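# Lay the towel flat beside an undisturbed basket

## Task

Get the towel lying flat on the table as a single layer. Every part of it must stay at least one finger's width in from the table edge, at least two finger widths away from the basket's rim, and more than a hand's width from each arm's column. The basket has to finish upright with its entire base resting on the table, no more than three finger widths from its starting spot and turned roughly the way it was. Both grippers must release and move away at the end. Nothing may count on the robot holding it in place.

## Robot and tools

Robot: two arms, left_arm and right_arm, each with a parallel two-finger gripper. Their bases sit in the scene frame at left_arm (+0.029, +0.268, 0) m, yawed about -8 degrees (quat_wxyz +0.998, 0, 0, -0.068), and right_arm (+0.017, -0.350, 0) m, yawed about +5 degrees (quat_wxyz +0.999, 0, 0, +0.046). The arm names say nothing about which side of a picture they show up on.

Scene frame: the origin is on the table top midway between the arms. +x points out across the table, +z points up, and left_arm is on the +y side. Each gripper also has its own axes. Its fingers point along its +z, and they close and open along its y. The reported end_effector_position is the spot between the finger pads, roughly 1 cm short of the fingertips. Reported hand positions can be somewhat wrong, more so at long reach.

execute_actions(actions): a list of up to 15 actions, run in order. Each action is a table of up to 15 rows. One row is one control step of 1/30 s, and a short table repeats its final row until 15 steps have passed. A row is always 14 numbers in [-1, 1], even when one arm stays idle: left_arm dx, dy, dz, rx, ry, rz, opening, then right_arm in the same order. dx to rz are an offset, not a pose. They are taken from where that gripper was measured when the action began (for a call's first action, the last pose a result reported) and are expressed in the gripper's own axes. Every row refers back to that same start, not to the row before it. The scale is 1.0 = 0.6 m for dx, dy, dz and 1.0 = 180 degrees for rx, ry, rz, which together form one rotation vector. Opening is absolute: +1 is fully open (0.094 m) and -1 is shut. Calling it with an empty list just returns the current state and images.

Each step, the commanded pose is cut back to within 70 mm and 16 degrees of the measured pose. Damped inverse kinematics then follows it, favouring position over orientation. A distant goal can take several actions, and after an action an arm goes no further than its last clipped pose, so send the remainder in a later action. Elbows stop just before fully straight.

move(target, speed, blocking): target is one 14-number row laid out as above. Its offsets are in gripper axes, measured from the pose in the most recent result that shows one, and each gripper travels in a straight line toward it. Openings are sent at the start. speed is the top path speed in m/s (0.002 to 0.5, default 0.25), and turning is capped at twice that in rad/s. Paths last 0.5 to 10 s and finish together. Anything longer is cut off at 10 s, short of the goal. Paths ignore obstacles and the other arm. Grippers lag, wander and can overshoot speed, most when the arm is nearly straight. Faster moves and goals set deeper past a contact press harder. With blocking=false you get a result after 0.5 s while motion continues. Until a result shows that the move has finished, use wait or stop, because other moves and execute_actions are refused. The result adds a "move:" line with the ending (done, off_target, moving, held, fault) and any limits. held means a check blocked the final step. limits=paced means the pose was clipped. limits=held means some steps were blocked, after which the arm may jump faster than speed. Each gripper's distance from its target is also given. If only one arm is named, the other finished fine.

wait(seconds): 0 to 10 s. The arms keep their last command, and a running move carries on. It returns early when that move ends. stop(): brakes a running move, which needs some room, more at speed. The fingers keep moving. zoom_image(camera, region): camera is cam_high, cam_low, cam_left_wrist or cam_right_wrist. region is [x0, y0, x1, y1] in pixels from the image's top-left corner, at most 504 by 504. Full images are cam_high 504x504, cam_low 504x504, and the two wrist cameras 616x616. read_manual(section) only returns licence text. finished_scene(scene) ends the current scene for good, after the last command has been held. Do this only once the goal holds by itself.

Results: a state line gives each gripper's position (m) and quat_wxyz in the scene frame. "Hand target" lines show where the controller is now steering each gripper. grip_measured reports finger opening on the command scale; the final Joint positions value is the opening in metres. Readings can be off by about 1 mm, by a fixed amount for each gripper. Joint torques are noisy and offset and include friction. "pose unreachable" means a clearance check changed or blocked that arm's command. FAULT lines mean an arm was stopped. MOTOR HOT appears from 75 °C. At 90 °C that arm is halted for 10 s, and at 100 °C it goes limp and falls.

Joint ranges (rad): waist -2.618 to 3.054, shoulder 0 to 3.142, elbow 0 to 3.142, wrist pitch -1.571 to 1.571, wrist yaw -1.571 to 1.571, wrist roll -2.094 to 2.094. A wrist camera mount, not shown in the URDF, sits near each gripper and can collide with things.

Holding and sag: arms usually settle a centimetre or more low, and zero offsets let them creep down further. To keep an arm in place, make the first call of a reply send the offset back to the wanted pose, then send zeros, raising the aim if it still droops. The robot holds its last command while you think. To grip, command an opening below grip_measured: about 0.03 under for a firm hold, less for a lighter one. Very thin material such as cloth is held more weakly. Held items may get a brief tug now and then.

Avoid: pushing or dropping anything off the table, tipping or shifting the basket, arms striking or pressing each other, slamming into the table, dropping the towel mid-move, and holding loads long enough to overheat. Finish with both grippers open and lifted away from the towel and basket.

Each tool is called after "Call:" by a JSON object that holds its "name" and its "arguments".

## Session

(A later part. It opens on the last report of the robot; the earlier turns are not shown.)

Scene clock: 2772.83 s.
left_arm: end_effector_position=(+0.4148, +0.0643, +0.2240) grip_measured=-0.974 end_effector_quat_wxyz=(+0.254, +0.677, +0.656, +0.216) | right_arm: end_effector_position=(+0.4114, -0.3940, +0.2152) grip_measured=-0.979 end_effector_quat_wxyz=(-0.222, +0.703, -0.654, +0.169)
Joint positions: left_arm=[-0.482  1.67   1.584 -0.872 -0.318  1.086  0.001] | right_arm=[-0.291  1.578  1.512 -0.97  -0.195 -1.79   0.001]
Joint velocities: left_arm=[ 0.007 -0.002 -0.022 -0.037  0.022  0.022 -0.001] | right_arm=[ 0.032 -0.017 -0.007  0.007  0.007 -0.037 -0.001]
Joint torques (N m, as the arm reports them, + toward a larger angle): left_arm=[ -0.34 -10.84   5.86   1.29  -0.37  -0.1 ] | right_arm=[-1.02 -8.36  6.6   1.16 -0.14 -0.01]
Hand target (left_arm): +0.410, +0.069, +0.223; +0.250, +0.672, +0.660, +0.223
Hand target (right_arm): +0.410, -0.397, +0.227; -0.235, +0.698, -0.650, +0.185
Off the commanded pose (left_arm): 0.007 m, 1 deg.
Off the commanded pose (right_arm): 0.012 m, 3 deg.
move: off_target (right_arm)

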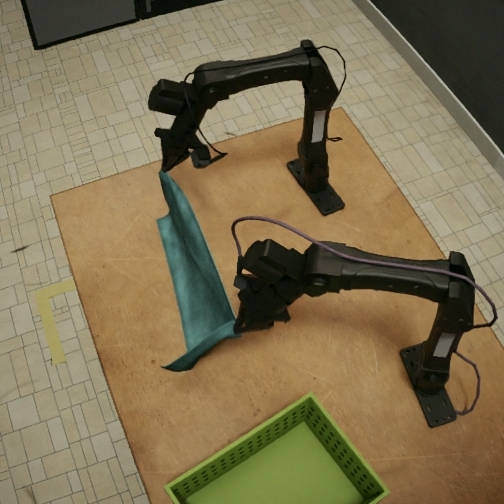

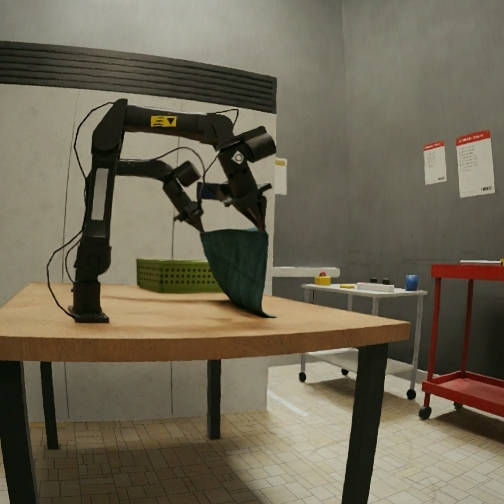

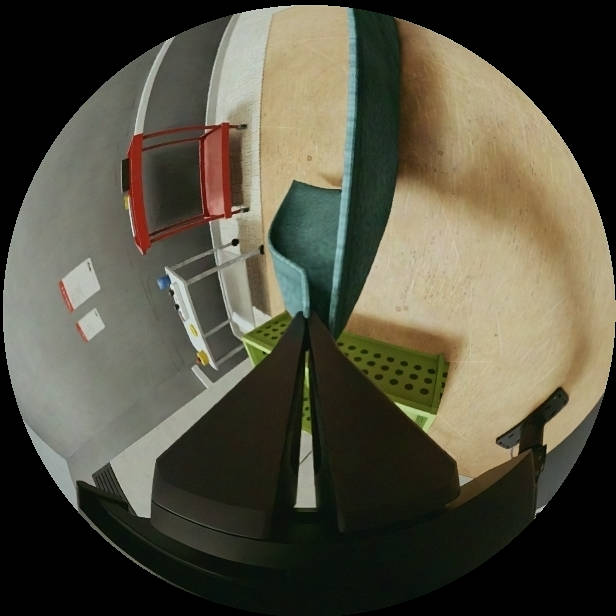

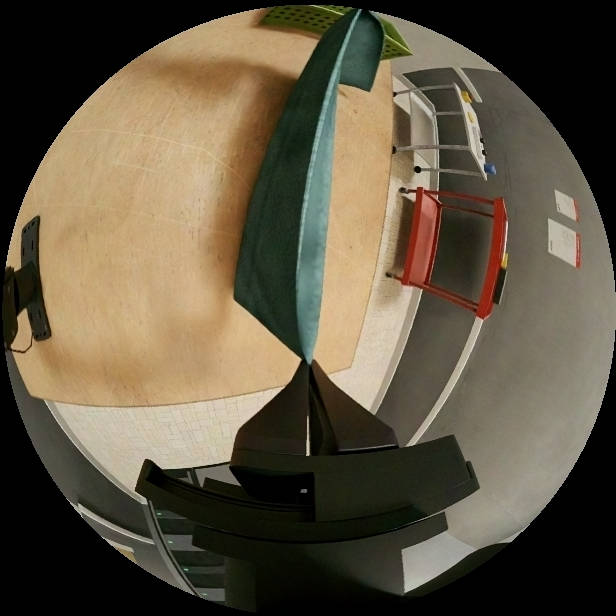

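Call:
{"name": "move", "arguments": {"target": [0.05,0.14,-0.031,0,0,0,-1, -0.043,-0.152,-0.049,0,0,0,-1], "speed": 0.07}}

Call:
{"name": "zoom_image", "arguments": {"camera": "cam_high", "region": [80,130,300,420]}}

Scene clock: 2801.70 s.
left_arm: end_effector_position=(+0.4688, +0.0919, +0.2855) grip_measured=-0.974 end_effector_quat_wxyz=(+0.257, +0.676, +0.657, +0.215) | right_arm: end_effector_position=(+0.4699, -0.3682, +0.2843) grip_measured=-0.979 end_effector_quat_wxyz=(-0.222, +0.706, -0.653, +0.162)
Joint positions: left_arm=[-0.334  1.867  2.072 -1.125 -0.228  1.208  0.001] | right_arm=[-0.193  1.917  2.214 -1.331 -0.154 -1.708  0.001]
Joint velocities: left_arm=[-0.017 -0.007  0.017 -0.007  0.007  0.007 -0.001] | right_arm=[ 0.002 -0.012 -0.022 -0.081  0.007 -0.007  0.   ]
Joint torques (N m, as the arm reports them, + toward a larger angle): left_arm=[ 0.68 -9.89 10.19  1.14 -0.07  0.12] | right_arm=[ 0.51 -7.44  9.23  0.97  0.04  0.08]
Hand target (left_arm): +0.470, +0.096, +0.289; +0.255, +0.676, +0.657, +0.216
Hand target (right_arm): +0.472, -0.367, +0.290; -0.223, +0.703, -0.654, +0.169
Off the commanded pose (left_arm): 0.005 m, 0 deg.
Off the commanded pose (right_arm): 0.006 m, 1 deg.
move: done

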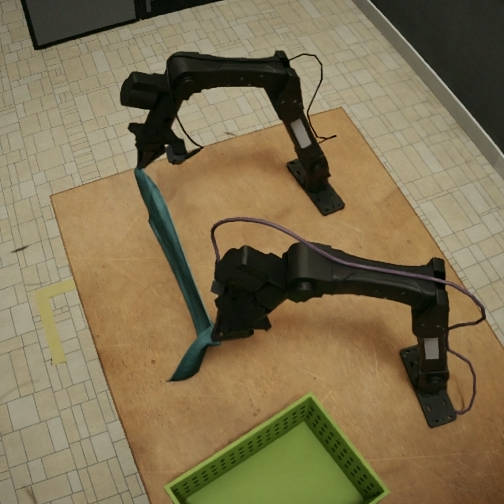

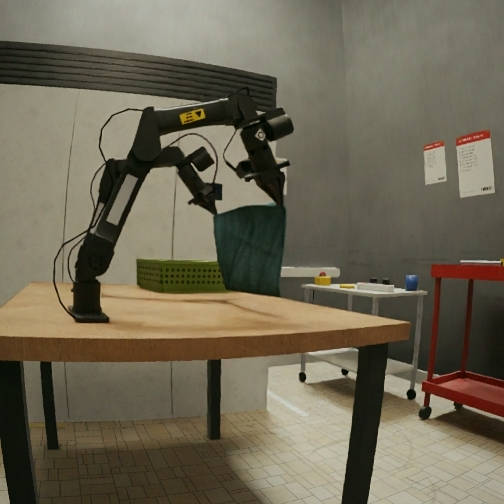

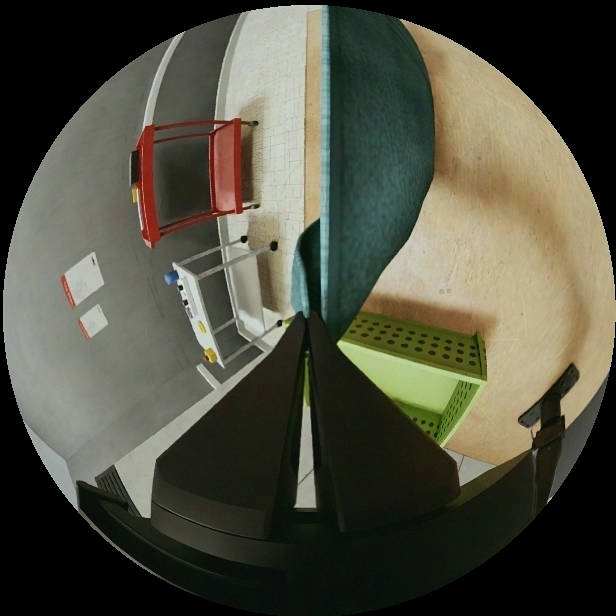

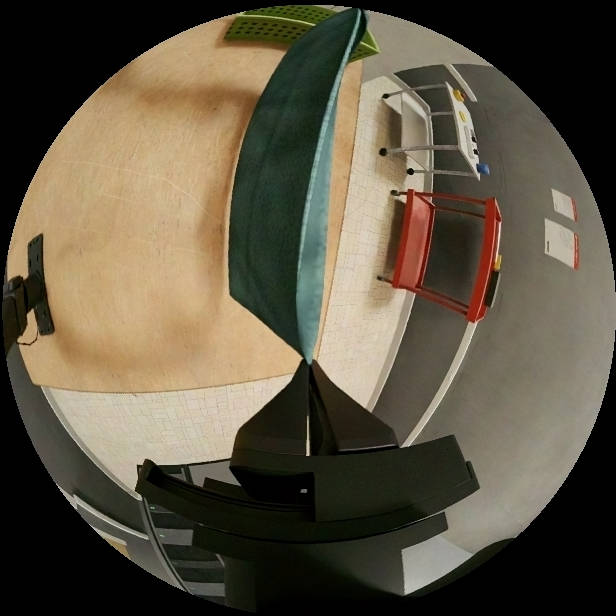

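Region (80, 130, 300, 420) of cam_high's 504x504 image, scaled by 1.738, with more detail than that image has; it fills the left 382 columns of this view, and the rest is white.

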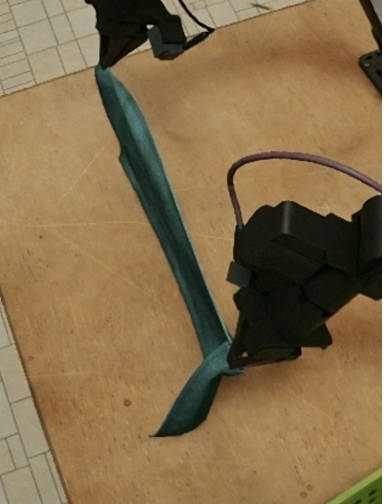

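Call:
{"name": "move", "arguments": {"target": [0.081,-0.0215,0.021,0,0,0,-1, -0.0785,0.005,0.022,0,0,0,-1], "speed": 0.07}}

Scene clock: 2819.07 s.
left_arm: end_effector_position=(+0.4728, +0.1357, +0.2645) grip_measured=-0.974 end_effector_quat_wxyz=(+0.257, +0.674, +0.658, +0.216) | right_arm: end_effector_position=(+0.4732, -0.3205, +0.2565) grip_measured=-0.979 end_effector_quat_wxyz=(-0.208, +0.712, -0.656, +0.142)
Joint positions: left_arm=[-0.219  1.766  1.849 -0.987 -0.161  1.296  0.001] | right_arm=[-0.066  1.917  2.114 -1.268 -0.099 -1.603  0.001]
Joint velocities: left_arm=[-0.007  0.007 -0.012  0.037  0.022  0.007 -0.   ] | right_arm=[-0.017 -0.002 -0.007 -0.051  0.081 -0.007 -0.   ]
Joint torques (N m, as the arm reports them, + toward a larger angle): left_arm=[  0.53 -11.85   5.61   1.44  -0.03   0.09] | right_arm=[  0.34 -11.4    6.01   1.05   0.02   0.07]
Hand target (left_arm): +0.469, +0.139, +0.265; +0.256, +0.676, +0.657, +0.215
Hand target (right_arm): +0.469, -0.320, +0.274; -0.223, +0.705, -0.653, +0.161
Off the commanded pose (left_arm): 0.006 m, 0 deg.
Off the commanded pose (right_arm): 0.018 m, 3 deg.
move: off_target (right_arm)

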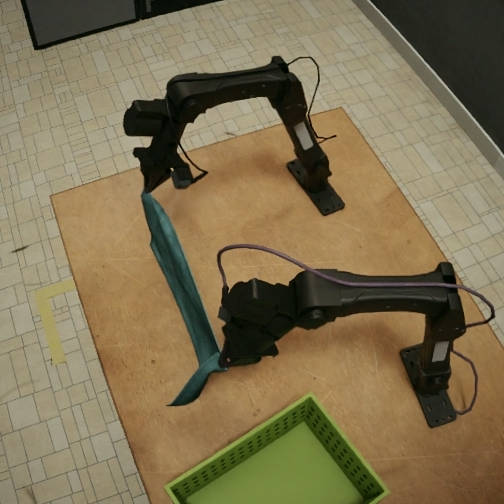

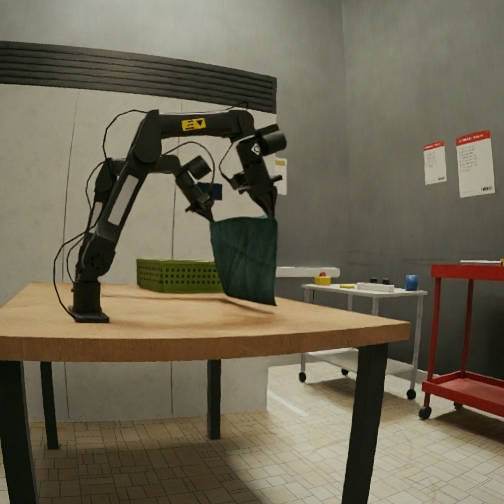

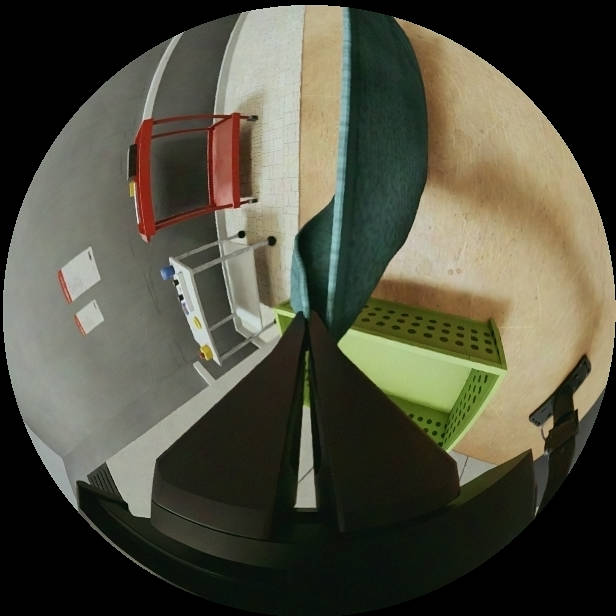

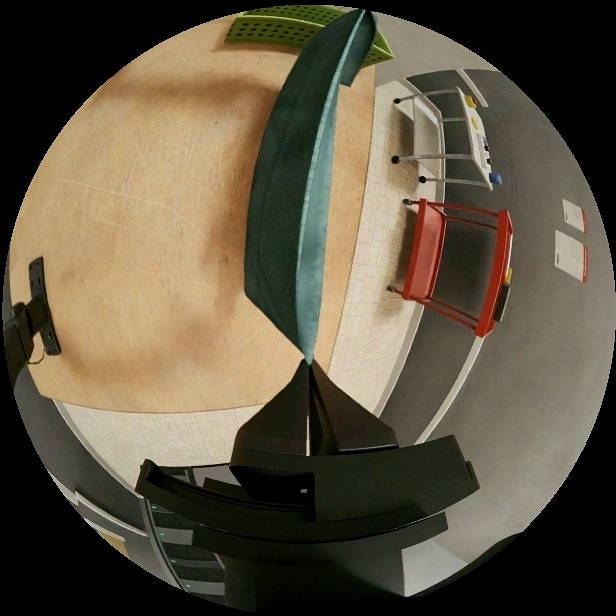

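Call:
{"name": "move", "arguments": {"target": [0.003,-0.068,0.084,0,0,0,-1, 0,0.012,0.02,0.03,0,0,-1], "speed": 0.05}}

Call:
{"name": "zoom_image", "arguments": {"camera": "cam_high", "region": [80,170,300,450]}}

Scene clock: 2832.53 s.
left_arm: end_effector_position=(+0.4788, +0.1333, +0.2006) grip_measured=-0.974 end_effector_quat_wxyz=(+0.258, +0.674, +0.658, +0.216) | right_arm: end_effector_position=(+0.4739, -0.3207, +0.2260) grip_measured=-0.979 end_effector_quat_wxyz=(-0.223, +0.708, -0.651, +0.158)
Joint positions: left_arm=[-0.219  1.739  1.556 -0.717 -0.16   1.297  0.001] | right_arm=[-0.066  1.817  1.829 -1.036 -0.098 -1.602  0.001]
Joint velocities: left_arm=[ 0.002  0.002 -0.017 -0.081  0.007  0.022 -0.   ] | right_arm=[-0.012 -0.012 -0.007 -0.051 -0.037 -0.007  0.   ]
Joint torques (N m, as the arm reports them, + toward a larger angle): left_arm=[ -0.35 -11.74   6.01   1.39  -0.15  -0.04] | right_arm=[  0.09 -10.64   6.55   1.18  -0.06   0.09]
Hand target (left_arm): +0.473, +0.133, +0.200; +0.256, +0.674, +0.658, +0.216
Hand target (right_arm): +0.472, -0.320, +0.242; -0.241, +0.701, -0.648, +0.172
Off the commanded pose (left_arm): 0.006 m, 0 deg.
Off the commanded pose (right_arm): 0.017 m, 3 deg.
move: off_target (right_arm)

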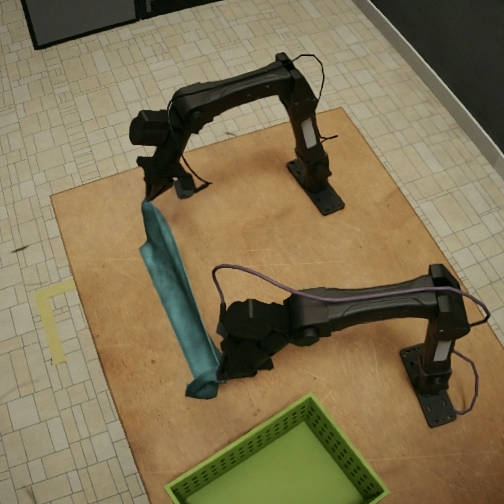

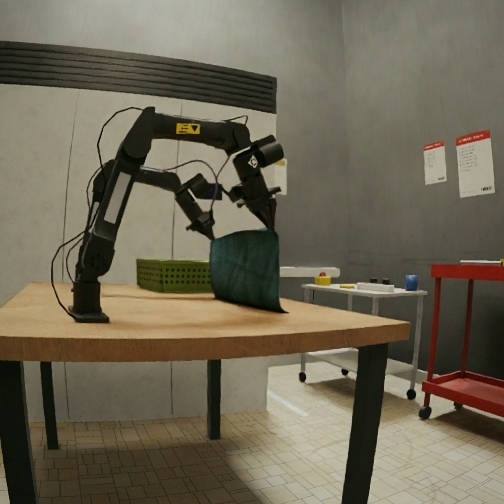

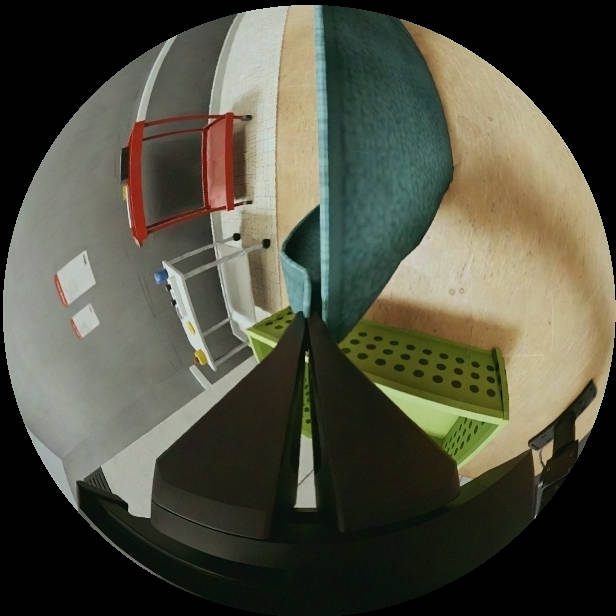

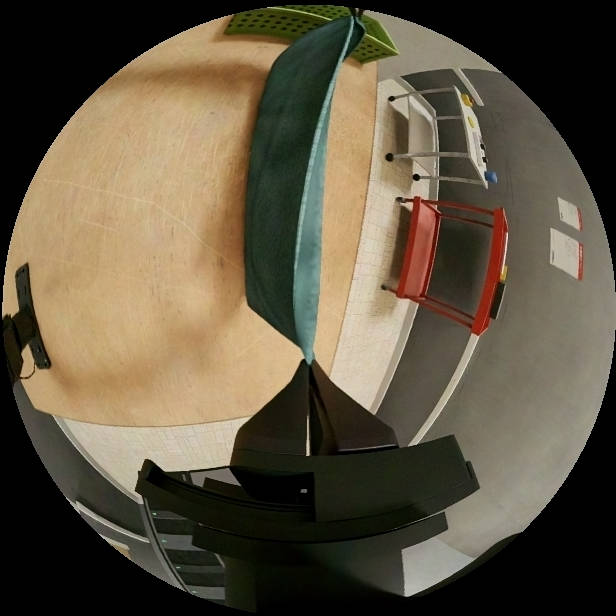

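Region (80, 170, 300, 450) of cam_high's 504x504 image, scaled by 1.800, with more detail than that image has; it fills the left 396 columns of this view, and the rest is white.

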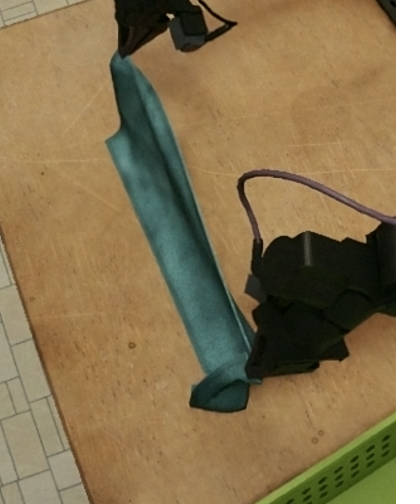

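Call:
{"name": "execute_actions", "arguments": {"actions": []}}

Scene clock: 2843.47 s.
left_arm: end_effector_position=(+0.4790, +0.1332, +0.2008) grip_measured=-0.974 end_effector_quat_wxyz=(+0.259, +0.674, +0.658, +0.216) | right_arm: end_effector_position=(+0.4742, -0.3207, +0.2262) grip_measured=-0.979 end_effector_quat_wxyz=(-0.224, +0.708, -0.651, +0.159)
Joint positions: left_arm=[-0.219  1.739  1.556 -0.716 -0.16   1.297  0.001] | right_arm=[-0.066  1.817  1.829 -1.034 -0.098 -1.602  0.001]
Joint velocities: left_arm=[ 0.002  0.002  0.007 -0.022 -0.022 -0.022 -0.001] | right_arm=[ 0.002  0.002 -0.002  0.066 -0.007  0.037 -0.001]
Joint torques (N m, as the arm reports them, + toward a larger angle): left_arm=[ -0.26 -11.74   6.2    1.42  -0.11  -0.04] | right_arm=[  0.1  -10.65   6.59   1.16  -0.06   0.1 ]
Hand target (left_arm): +0.473, +0.133, +0.200; +0.256, +0.674, +0.658, +0.216
Hand target (right_arm): +0.472, -0.320, +0.243; -0.241, +0.701, -0.648, +0.172
Off the commanded pose (left_arm): 0.006 m, 0 deg.
Off the commanded pose (right_arm): 0.016 m, 3 deg.

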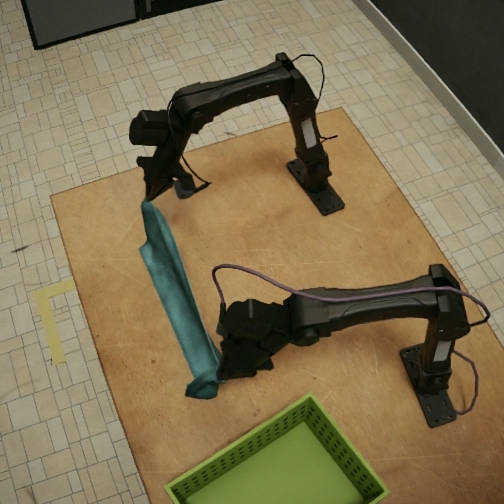

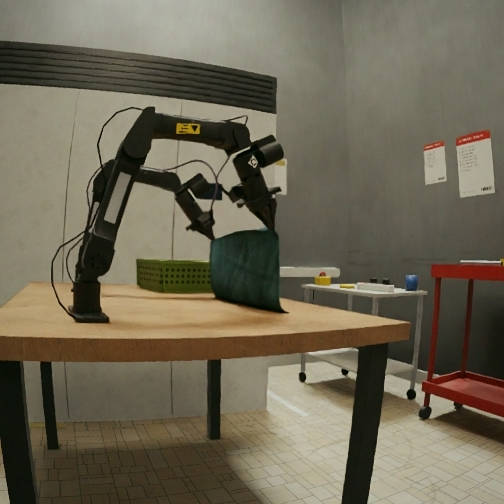

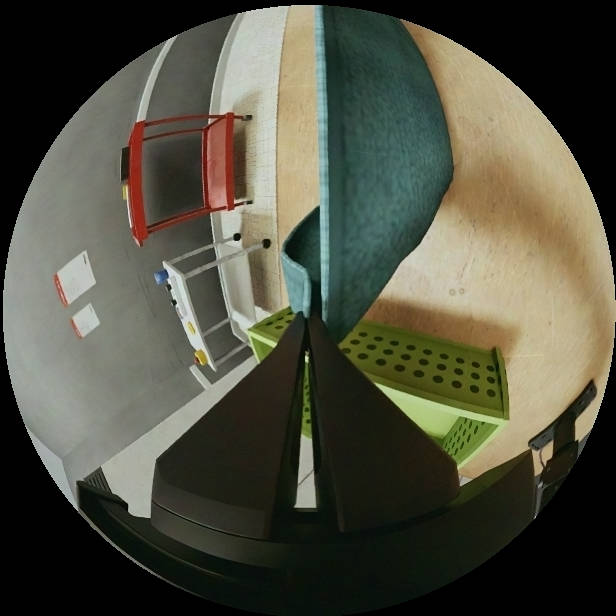

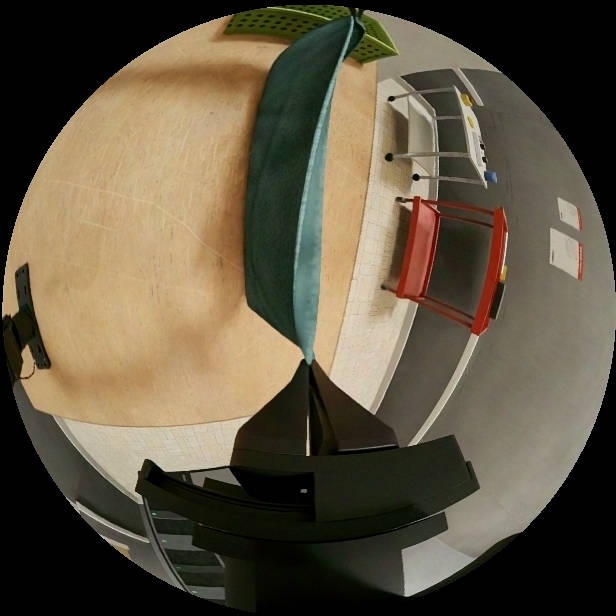

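Call:
{"name": "zoom_image", "arguments": {"camera": "cam_high", "region": [100, 180, 300, 420]}}

Call:
{"name": "zoom_image", "arguments": {"camera": "cam_low", "region": [150, 180, 350, 340]}}

Region (100, 180, 300, 420) of cam_high's 504x504 image, scaled by 2.100, with more detail than that image has.

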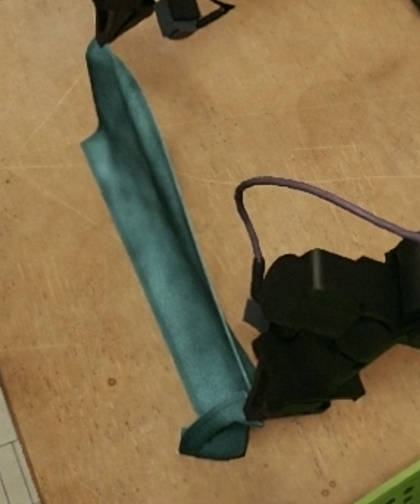

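Region (150, 180, 350, 340) of cam_low's 504x504 image, scaled by 2.520, with more detail than that image has; it fills the top 403 rows of this view, and the rest is white.

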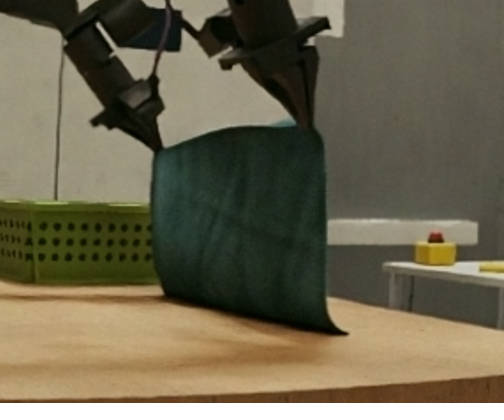

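Call:
{"name": "move", "arguments": {"target": [-0.1, 0.0, 0.006, 0, 0, 0, -1, 0.1, -0.01, -0.034, 0.02, 0, 0, -1], "speed": 0.05}}

Scene clock: 2850.07 s.
left_arm: end_effector_position=(+0.4775, +0.0727, +0.1983) grip_measured=-0.974 end_effector_quat_wxyz=(+0.264, +0.679, +0.652, +0.212) | right_arm: end_effector_position=(+0.4740, -0.3804, +0.2278) grip_measured=-0.979 end_effector_quat_wxyz=(-0.228, +0.704, -0.652, +0.167)
Joint positions: left_arm=[-0.362  1.829  1.657 -0.742 -0.232  1.193  0.001] | right_arm=[-0.227  1.817  1.829 -1.034 -0.175 -1.734  0.001]
Joint velocities: left_arm=[-0.012 -0.007  0.042 -0.007  0.007 -0.022 -0.   ] | right_arm=[ 0.017 -0.002  0.007  0.007 -0.007 -0.022 -0.001]
Joint torques (N m, as the arm reports them, + toward a larger angle): left_arm=[ -0.29 -10.18  10.81   1.15  -0.31  -0.1 ] | right_arm=[-0.52 -9.42  7.89  1.14 -0.15 -0.06]
Hand target (left_arm): +0.479, +0.073, +0.202; +0.260, +0.674, +0.657, +0.217
Hand target (right_arm): +0.475, -0.382, +0.242; -0.244, +0.701, -0.646, +0.180
Off the commanded pose (left_arm): 0.003 m, 1 deg.
Off the commanded pose (right_arm): 0.015 m, 3 deg.
move: off_target (right_arm)

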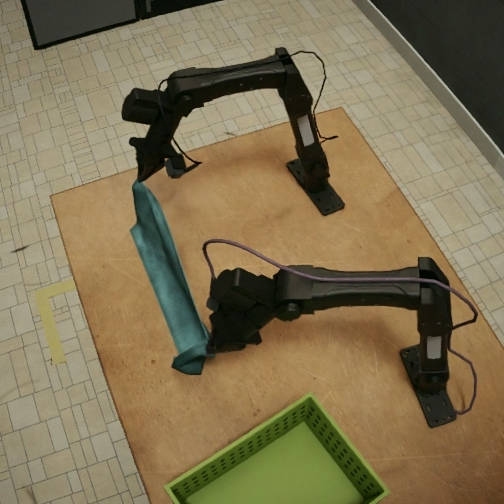

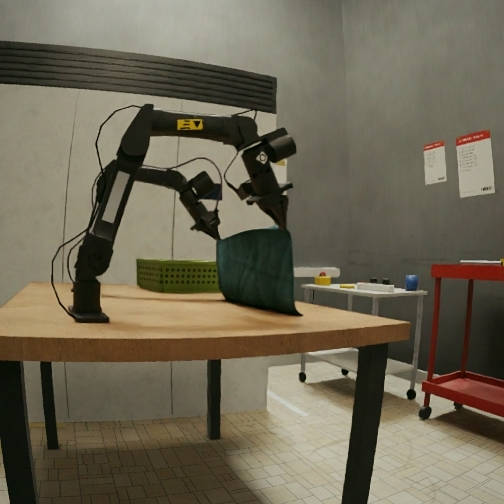

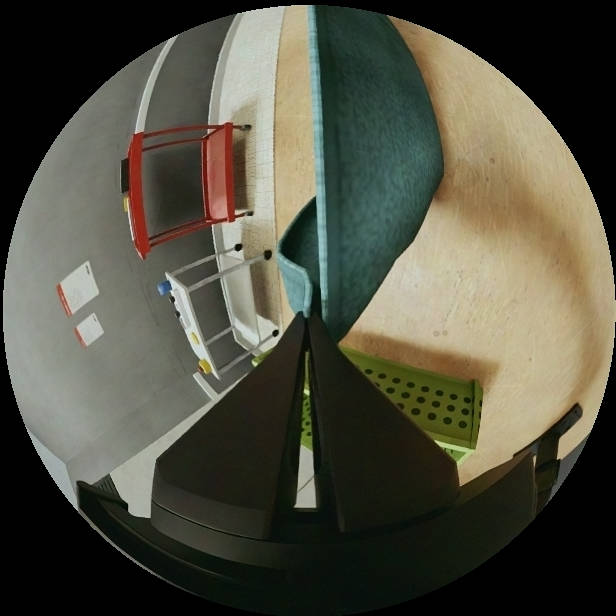

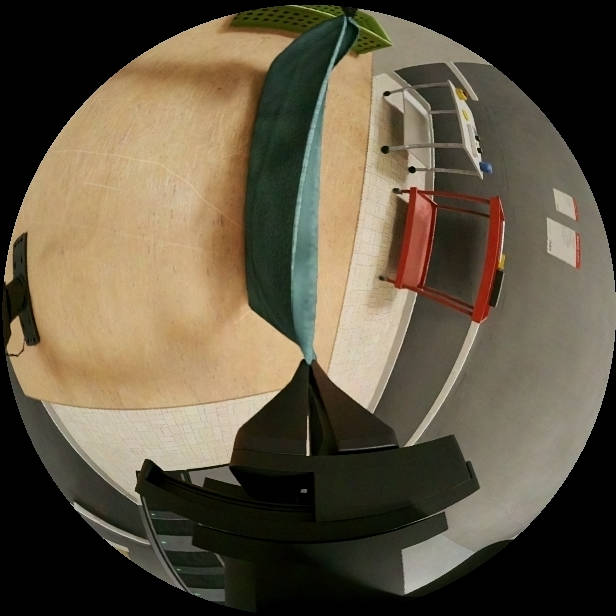

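Call:
{"name": "zoom_image", "arguments": {"camera": "cam_high", "region": [100, 160, 300, 400]}}

Region (100, 160, 300, 400) of cam_high's 504x504 image, scaled by 2.100, with more detail than that image has.

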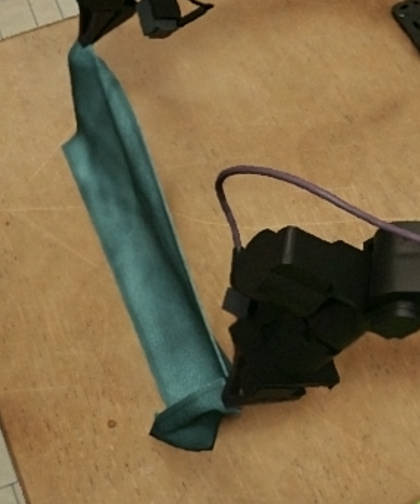

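Call:
{"name": "move", "arguments": {"target": [0.0, -0.088, -0.095, 0, 0, 0, -1, -0.003, 0.111, -0.055, 0.03, 0, 0, -1], "speed": 0.06}}

Scene clock: 2905.30 s.
left_arm: end_effector_position=(+0.4089, +0.0717, +0.2142) grip_measured=-0.974 end_effector_quat_wxyz=(+0.279, +0.679, +0.646, +0.210) | right_arm: end_effector_position=(+0.4009, -0.3826, +0.2082) grip_measured=-0.979 end_effector_quat_wxyz=(-0.246, +0.698, -0.647, +0.182)
Joint positions: left_arm=[-0.458  1.588  1.435 -0.751 -0.275  1.124  0.001] | right_arm=[-0.275  1.483  1.361 -0.858 -0.212 -1.765  0.001]
Joint velocities: left_arm=[-0.007  0.007 -0.002  0.037  0.037  0.022 -0.001] | right_arm=[ 0.017 -0.002  0.022  0.051  0.007  0.007  0.001]
Joint torques (N m, as the arm reports them, + toward a larger angle): left_arm=[-0.37 -9.94  6.05  1.19 -0.38 -0.12] | right_arm=[-0.96 -7.6   6.75  1.22 -0.15 -0.02]
Hand target (left_arm): +0.401, +0.078, +0.209; +0.265, +0.679, +0.651, +0.213
Hand target (right_arm): +0.400, -0.385, +0.220; -0.260, +0.693, -0.643, +0.198
Off the commanded pose (left_arm): 0.012 m, 2 deg.
Off the commanded pose (right_arm): 0.012 m, 3 deg.
move: off_target (left_arm, right_arm)

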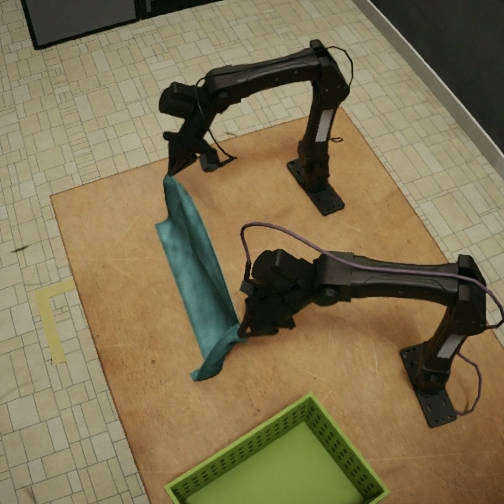

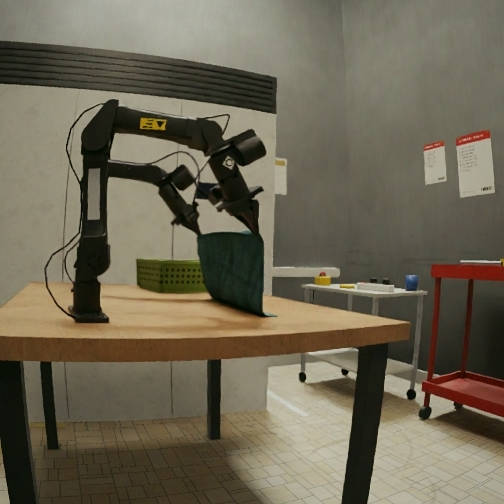

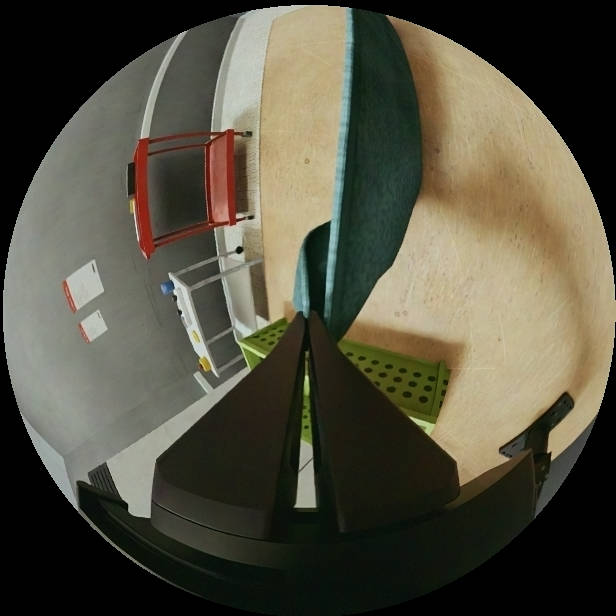

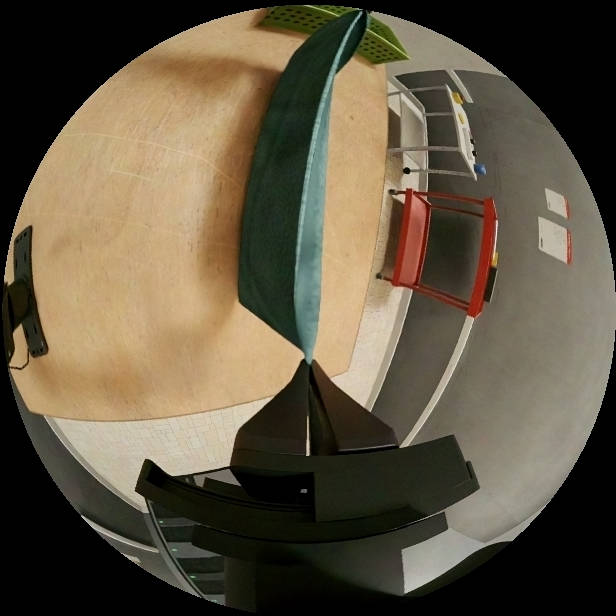

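Call:
{"name": "move", "arguments": {"target": [0.0, -0.19, -0.019, 0, 0, 0, -1, -0.008, 0.154, -0.015, 0.0, 0, 0, -1], "speed": 0.06}}

Call:
{"name": "zoom_image", "arguments": {"camera": "cam_high", "region": [100, 160, 340, 420]}}

Scene clock: 2914.43 s.
left_arm: end_effector_position=(+0.3184, +0.0684, +0.1504) grip_measured=-0.974 end_effector_quat_wxyz=(+0.279, +0.685, +0.641, +0.203) | right_arm: end_effector_position=(+0.3191, -0.3809, +0.1533) grip_measured=-0.979 end_effector_quat_wxyz=(-0.232, +0.702, -0.652, +0.168)
Joint positions: left_arm=[-0.66   1.343  0.975 -0.592 -0.379  0.962  0.001] | right_arm=[-0.332  1.198  0.951 -0.787 -0.234 -1.821  0.001]
Joint velocities: left_arm=[-0.012 -0.007 -0.002  0.037 -0.081 -0.007  0.   ] | right_arm=[-0.022  0.007 -0.032 -0.022  0.022 -0.007  0.001]
Joint torques (N m, as the arm reports them, + toward a larger angle): left_arm=[-0.45 -7.46  5.96  1.23 -0.38 -0.12] | right_arm=[-0.79 -5.25  6.82  1.08 -0.27 -0.01]
Hand target (left_arm): +0.315, +0.073, +0.149; +0.279, +0.679, +0.645, +0.210
Hand target (right_arm): +0.320, -0.382, +0.162; -0.245, +0.698, -0.647, +0.183
Off the commanded pose (left_arm): 0.007 m, 1 deg.
Off the commanded pose (right_arm): 0.009 m, 2 deg.
move: done

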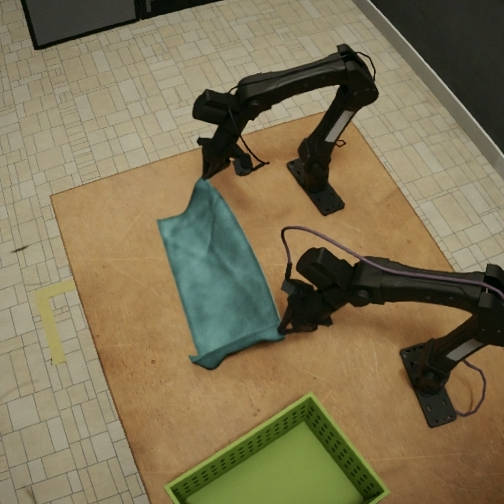

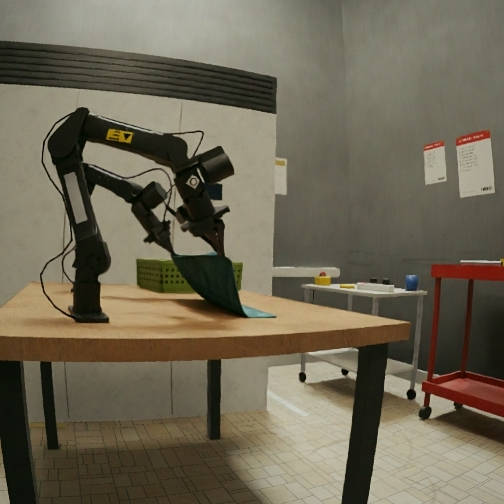

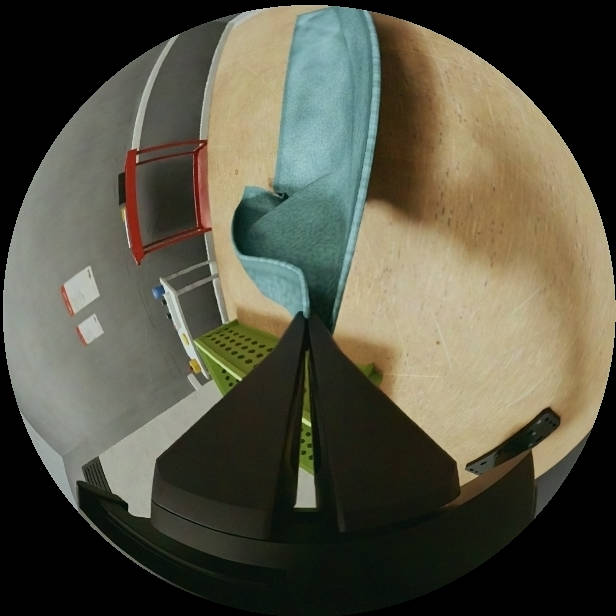

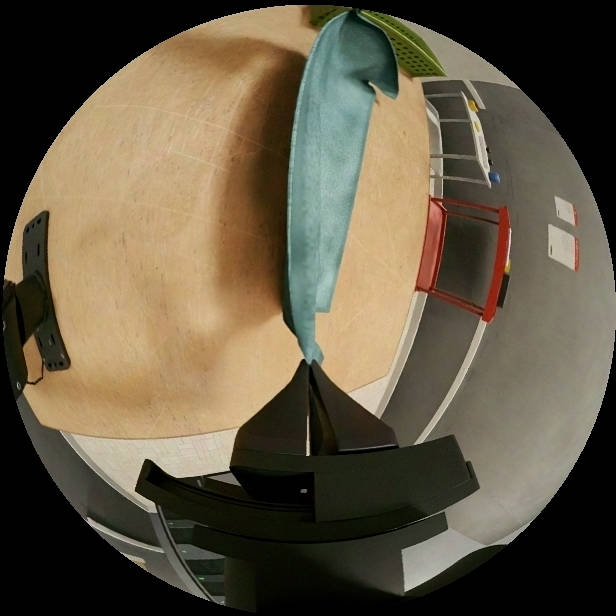

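Region (100, 160, 340, 420) of cam_high's 504x504 image, scaled by 1.938, with more detail than that image has; it fills the left 465 columns of this view, and the rest is white.

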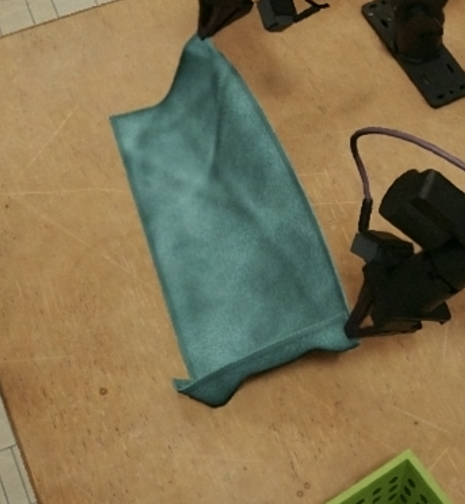

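Call:
{"name": "move", "arguments": {"target": [0.021, -0.141, 0.033, 0, 0, 0, -1, 0.006, 0.128, 0.046, 0.02, 0, 0, -1], "speed": 0.06}}

Call:
{"name": "zoom_image", "arguments": {"camera": "cam_high", "region": [100, 160, 340, 420]}}

Scene clock: 2923.40 s.
left_arm: end_effector_position=(+0.2704, +0.0727, +0.0819) grip_measured=-0.974 end_effector_quat_wxyz=(+0.281, +0.689, +0.638, +0.196) | right_arm: end_effector_position=(+0.2666, -0.3823, +0.0811) grip_measured=-0.979 end_effector_quat_wxyz=(-0.242, +0.699, -0.650, +0.172)
Joint positions: left_arm=[-0.792  1.274  0.654 -0.383 -0.434  0.849  0.001] | right_arm=[-0.432  0.998  0.55  -0.59  -0.298 -1.902  0.001]
Joint velocities: left_arm=[ 0.007 -0.012  0.002  0.022  0.022 -0.037 -0.   ] | right_arm=[-0.022 -0.002 -0.022 -0.066 -0.022  0.007 -0.001]
Joint torques (N m, as the arm reports them, + toward a larger angle): left_arm=[-0.5  -6.23  5.58  1.19 -0.46 -0.12] | right_arm=[-1.   -3.47  6.83  1.04 -0.2  -0.01]
Hand target (left_arm): +0.267, +0.079, +0.080; +0.280, +0.685, +0.641, +0.203
Hand target (right_arm): +0.269, -0.385, +0.088; -0.252, +0.695, -0.646, +0.189
Off the commanded pose (left_arm): 0.008 m, 1 deg.
Off the commanded pose (right_arm): 0.008 m, 2 deg.
move: done

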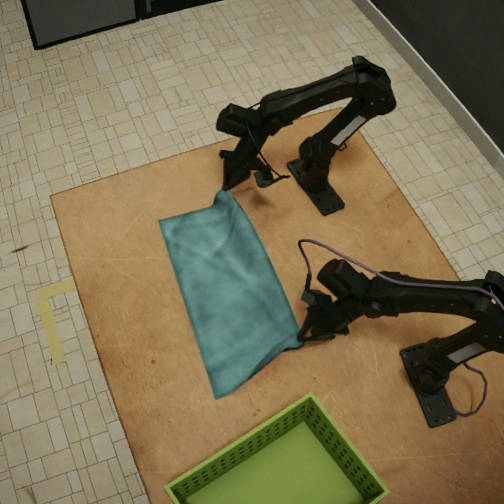

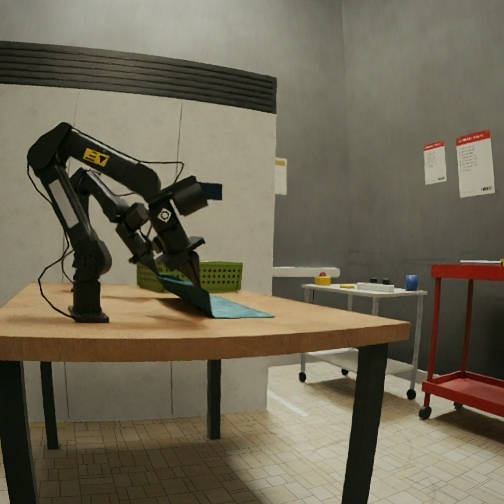

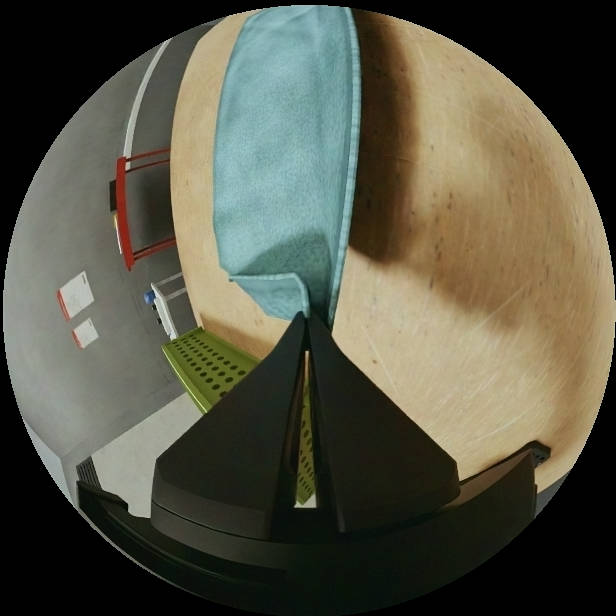

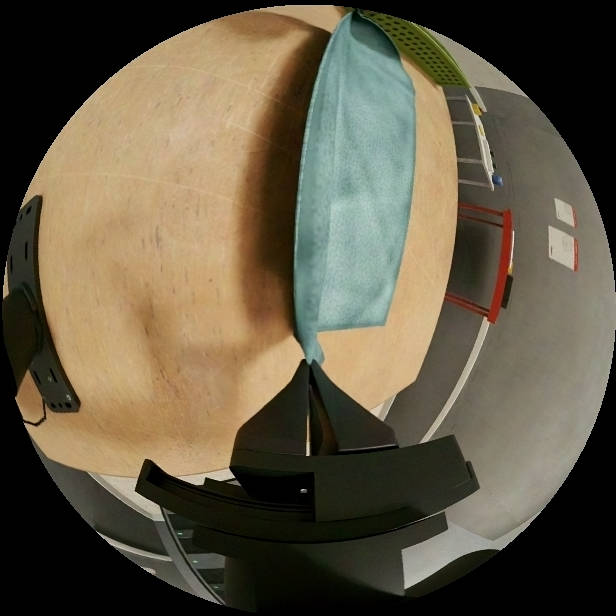

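Region (100, 160, 340, 420) of cam_high's 504x504 image, scaled by 1.938, with more detail than that image has; it fills the left 465 columns of this view, and the rest is white.

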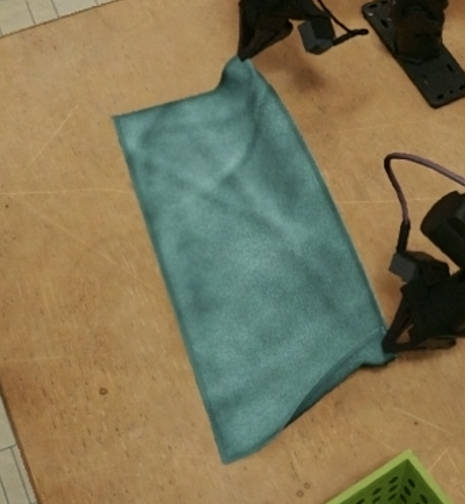

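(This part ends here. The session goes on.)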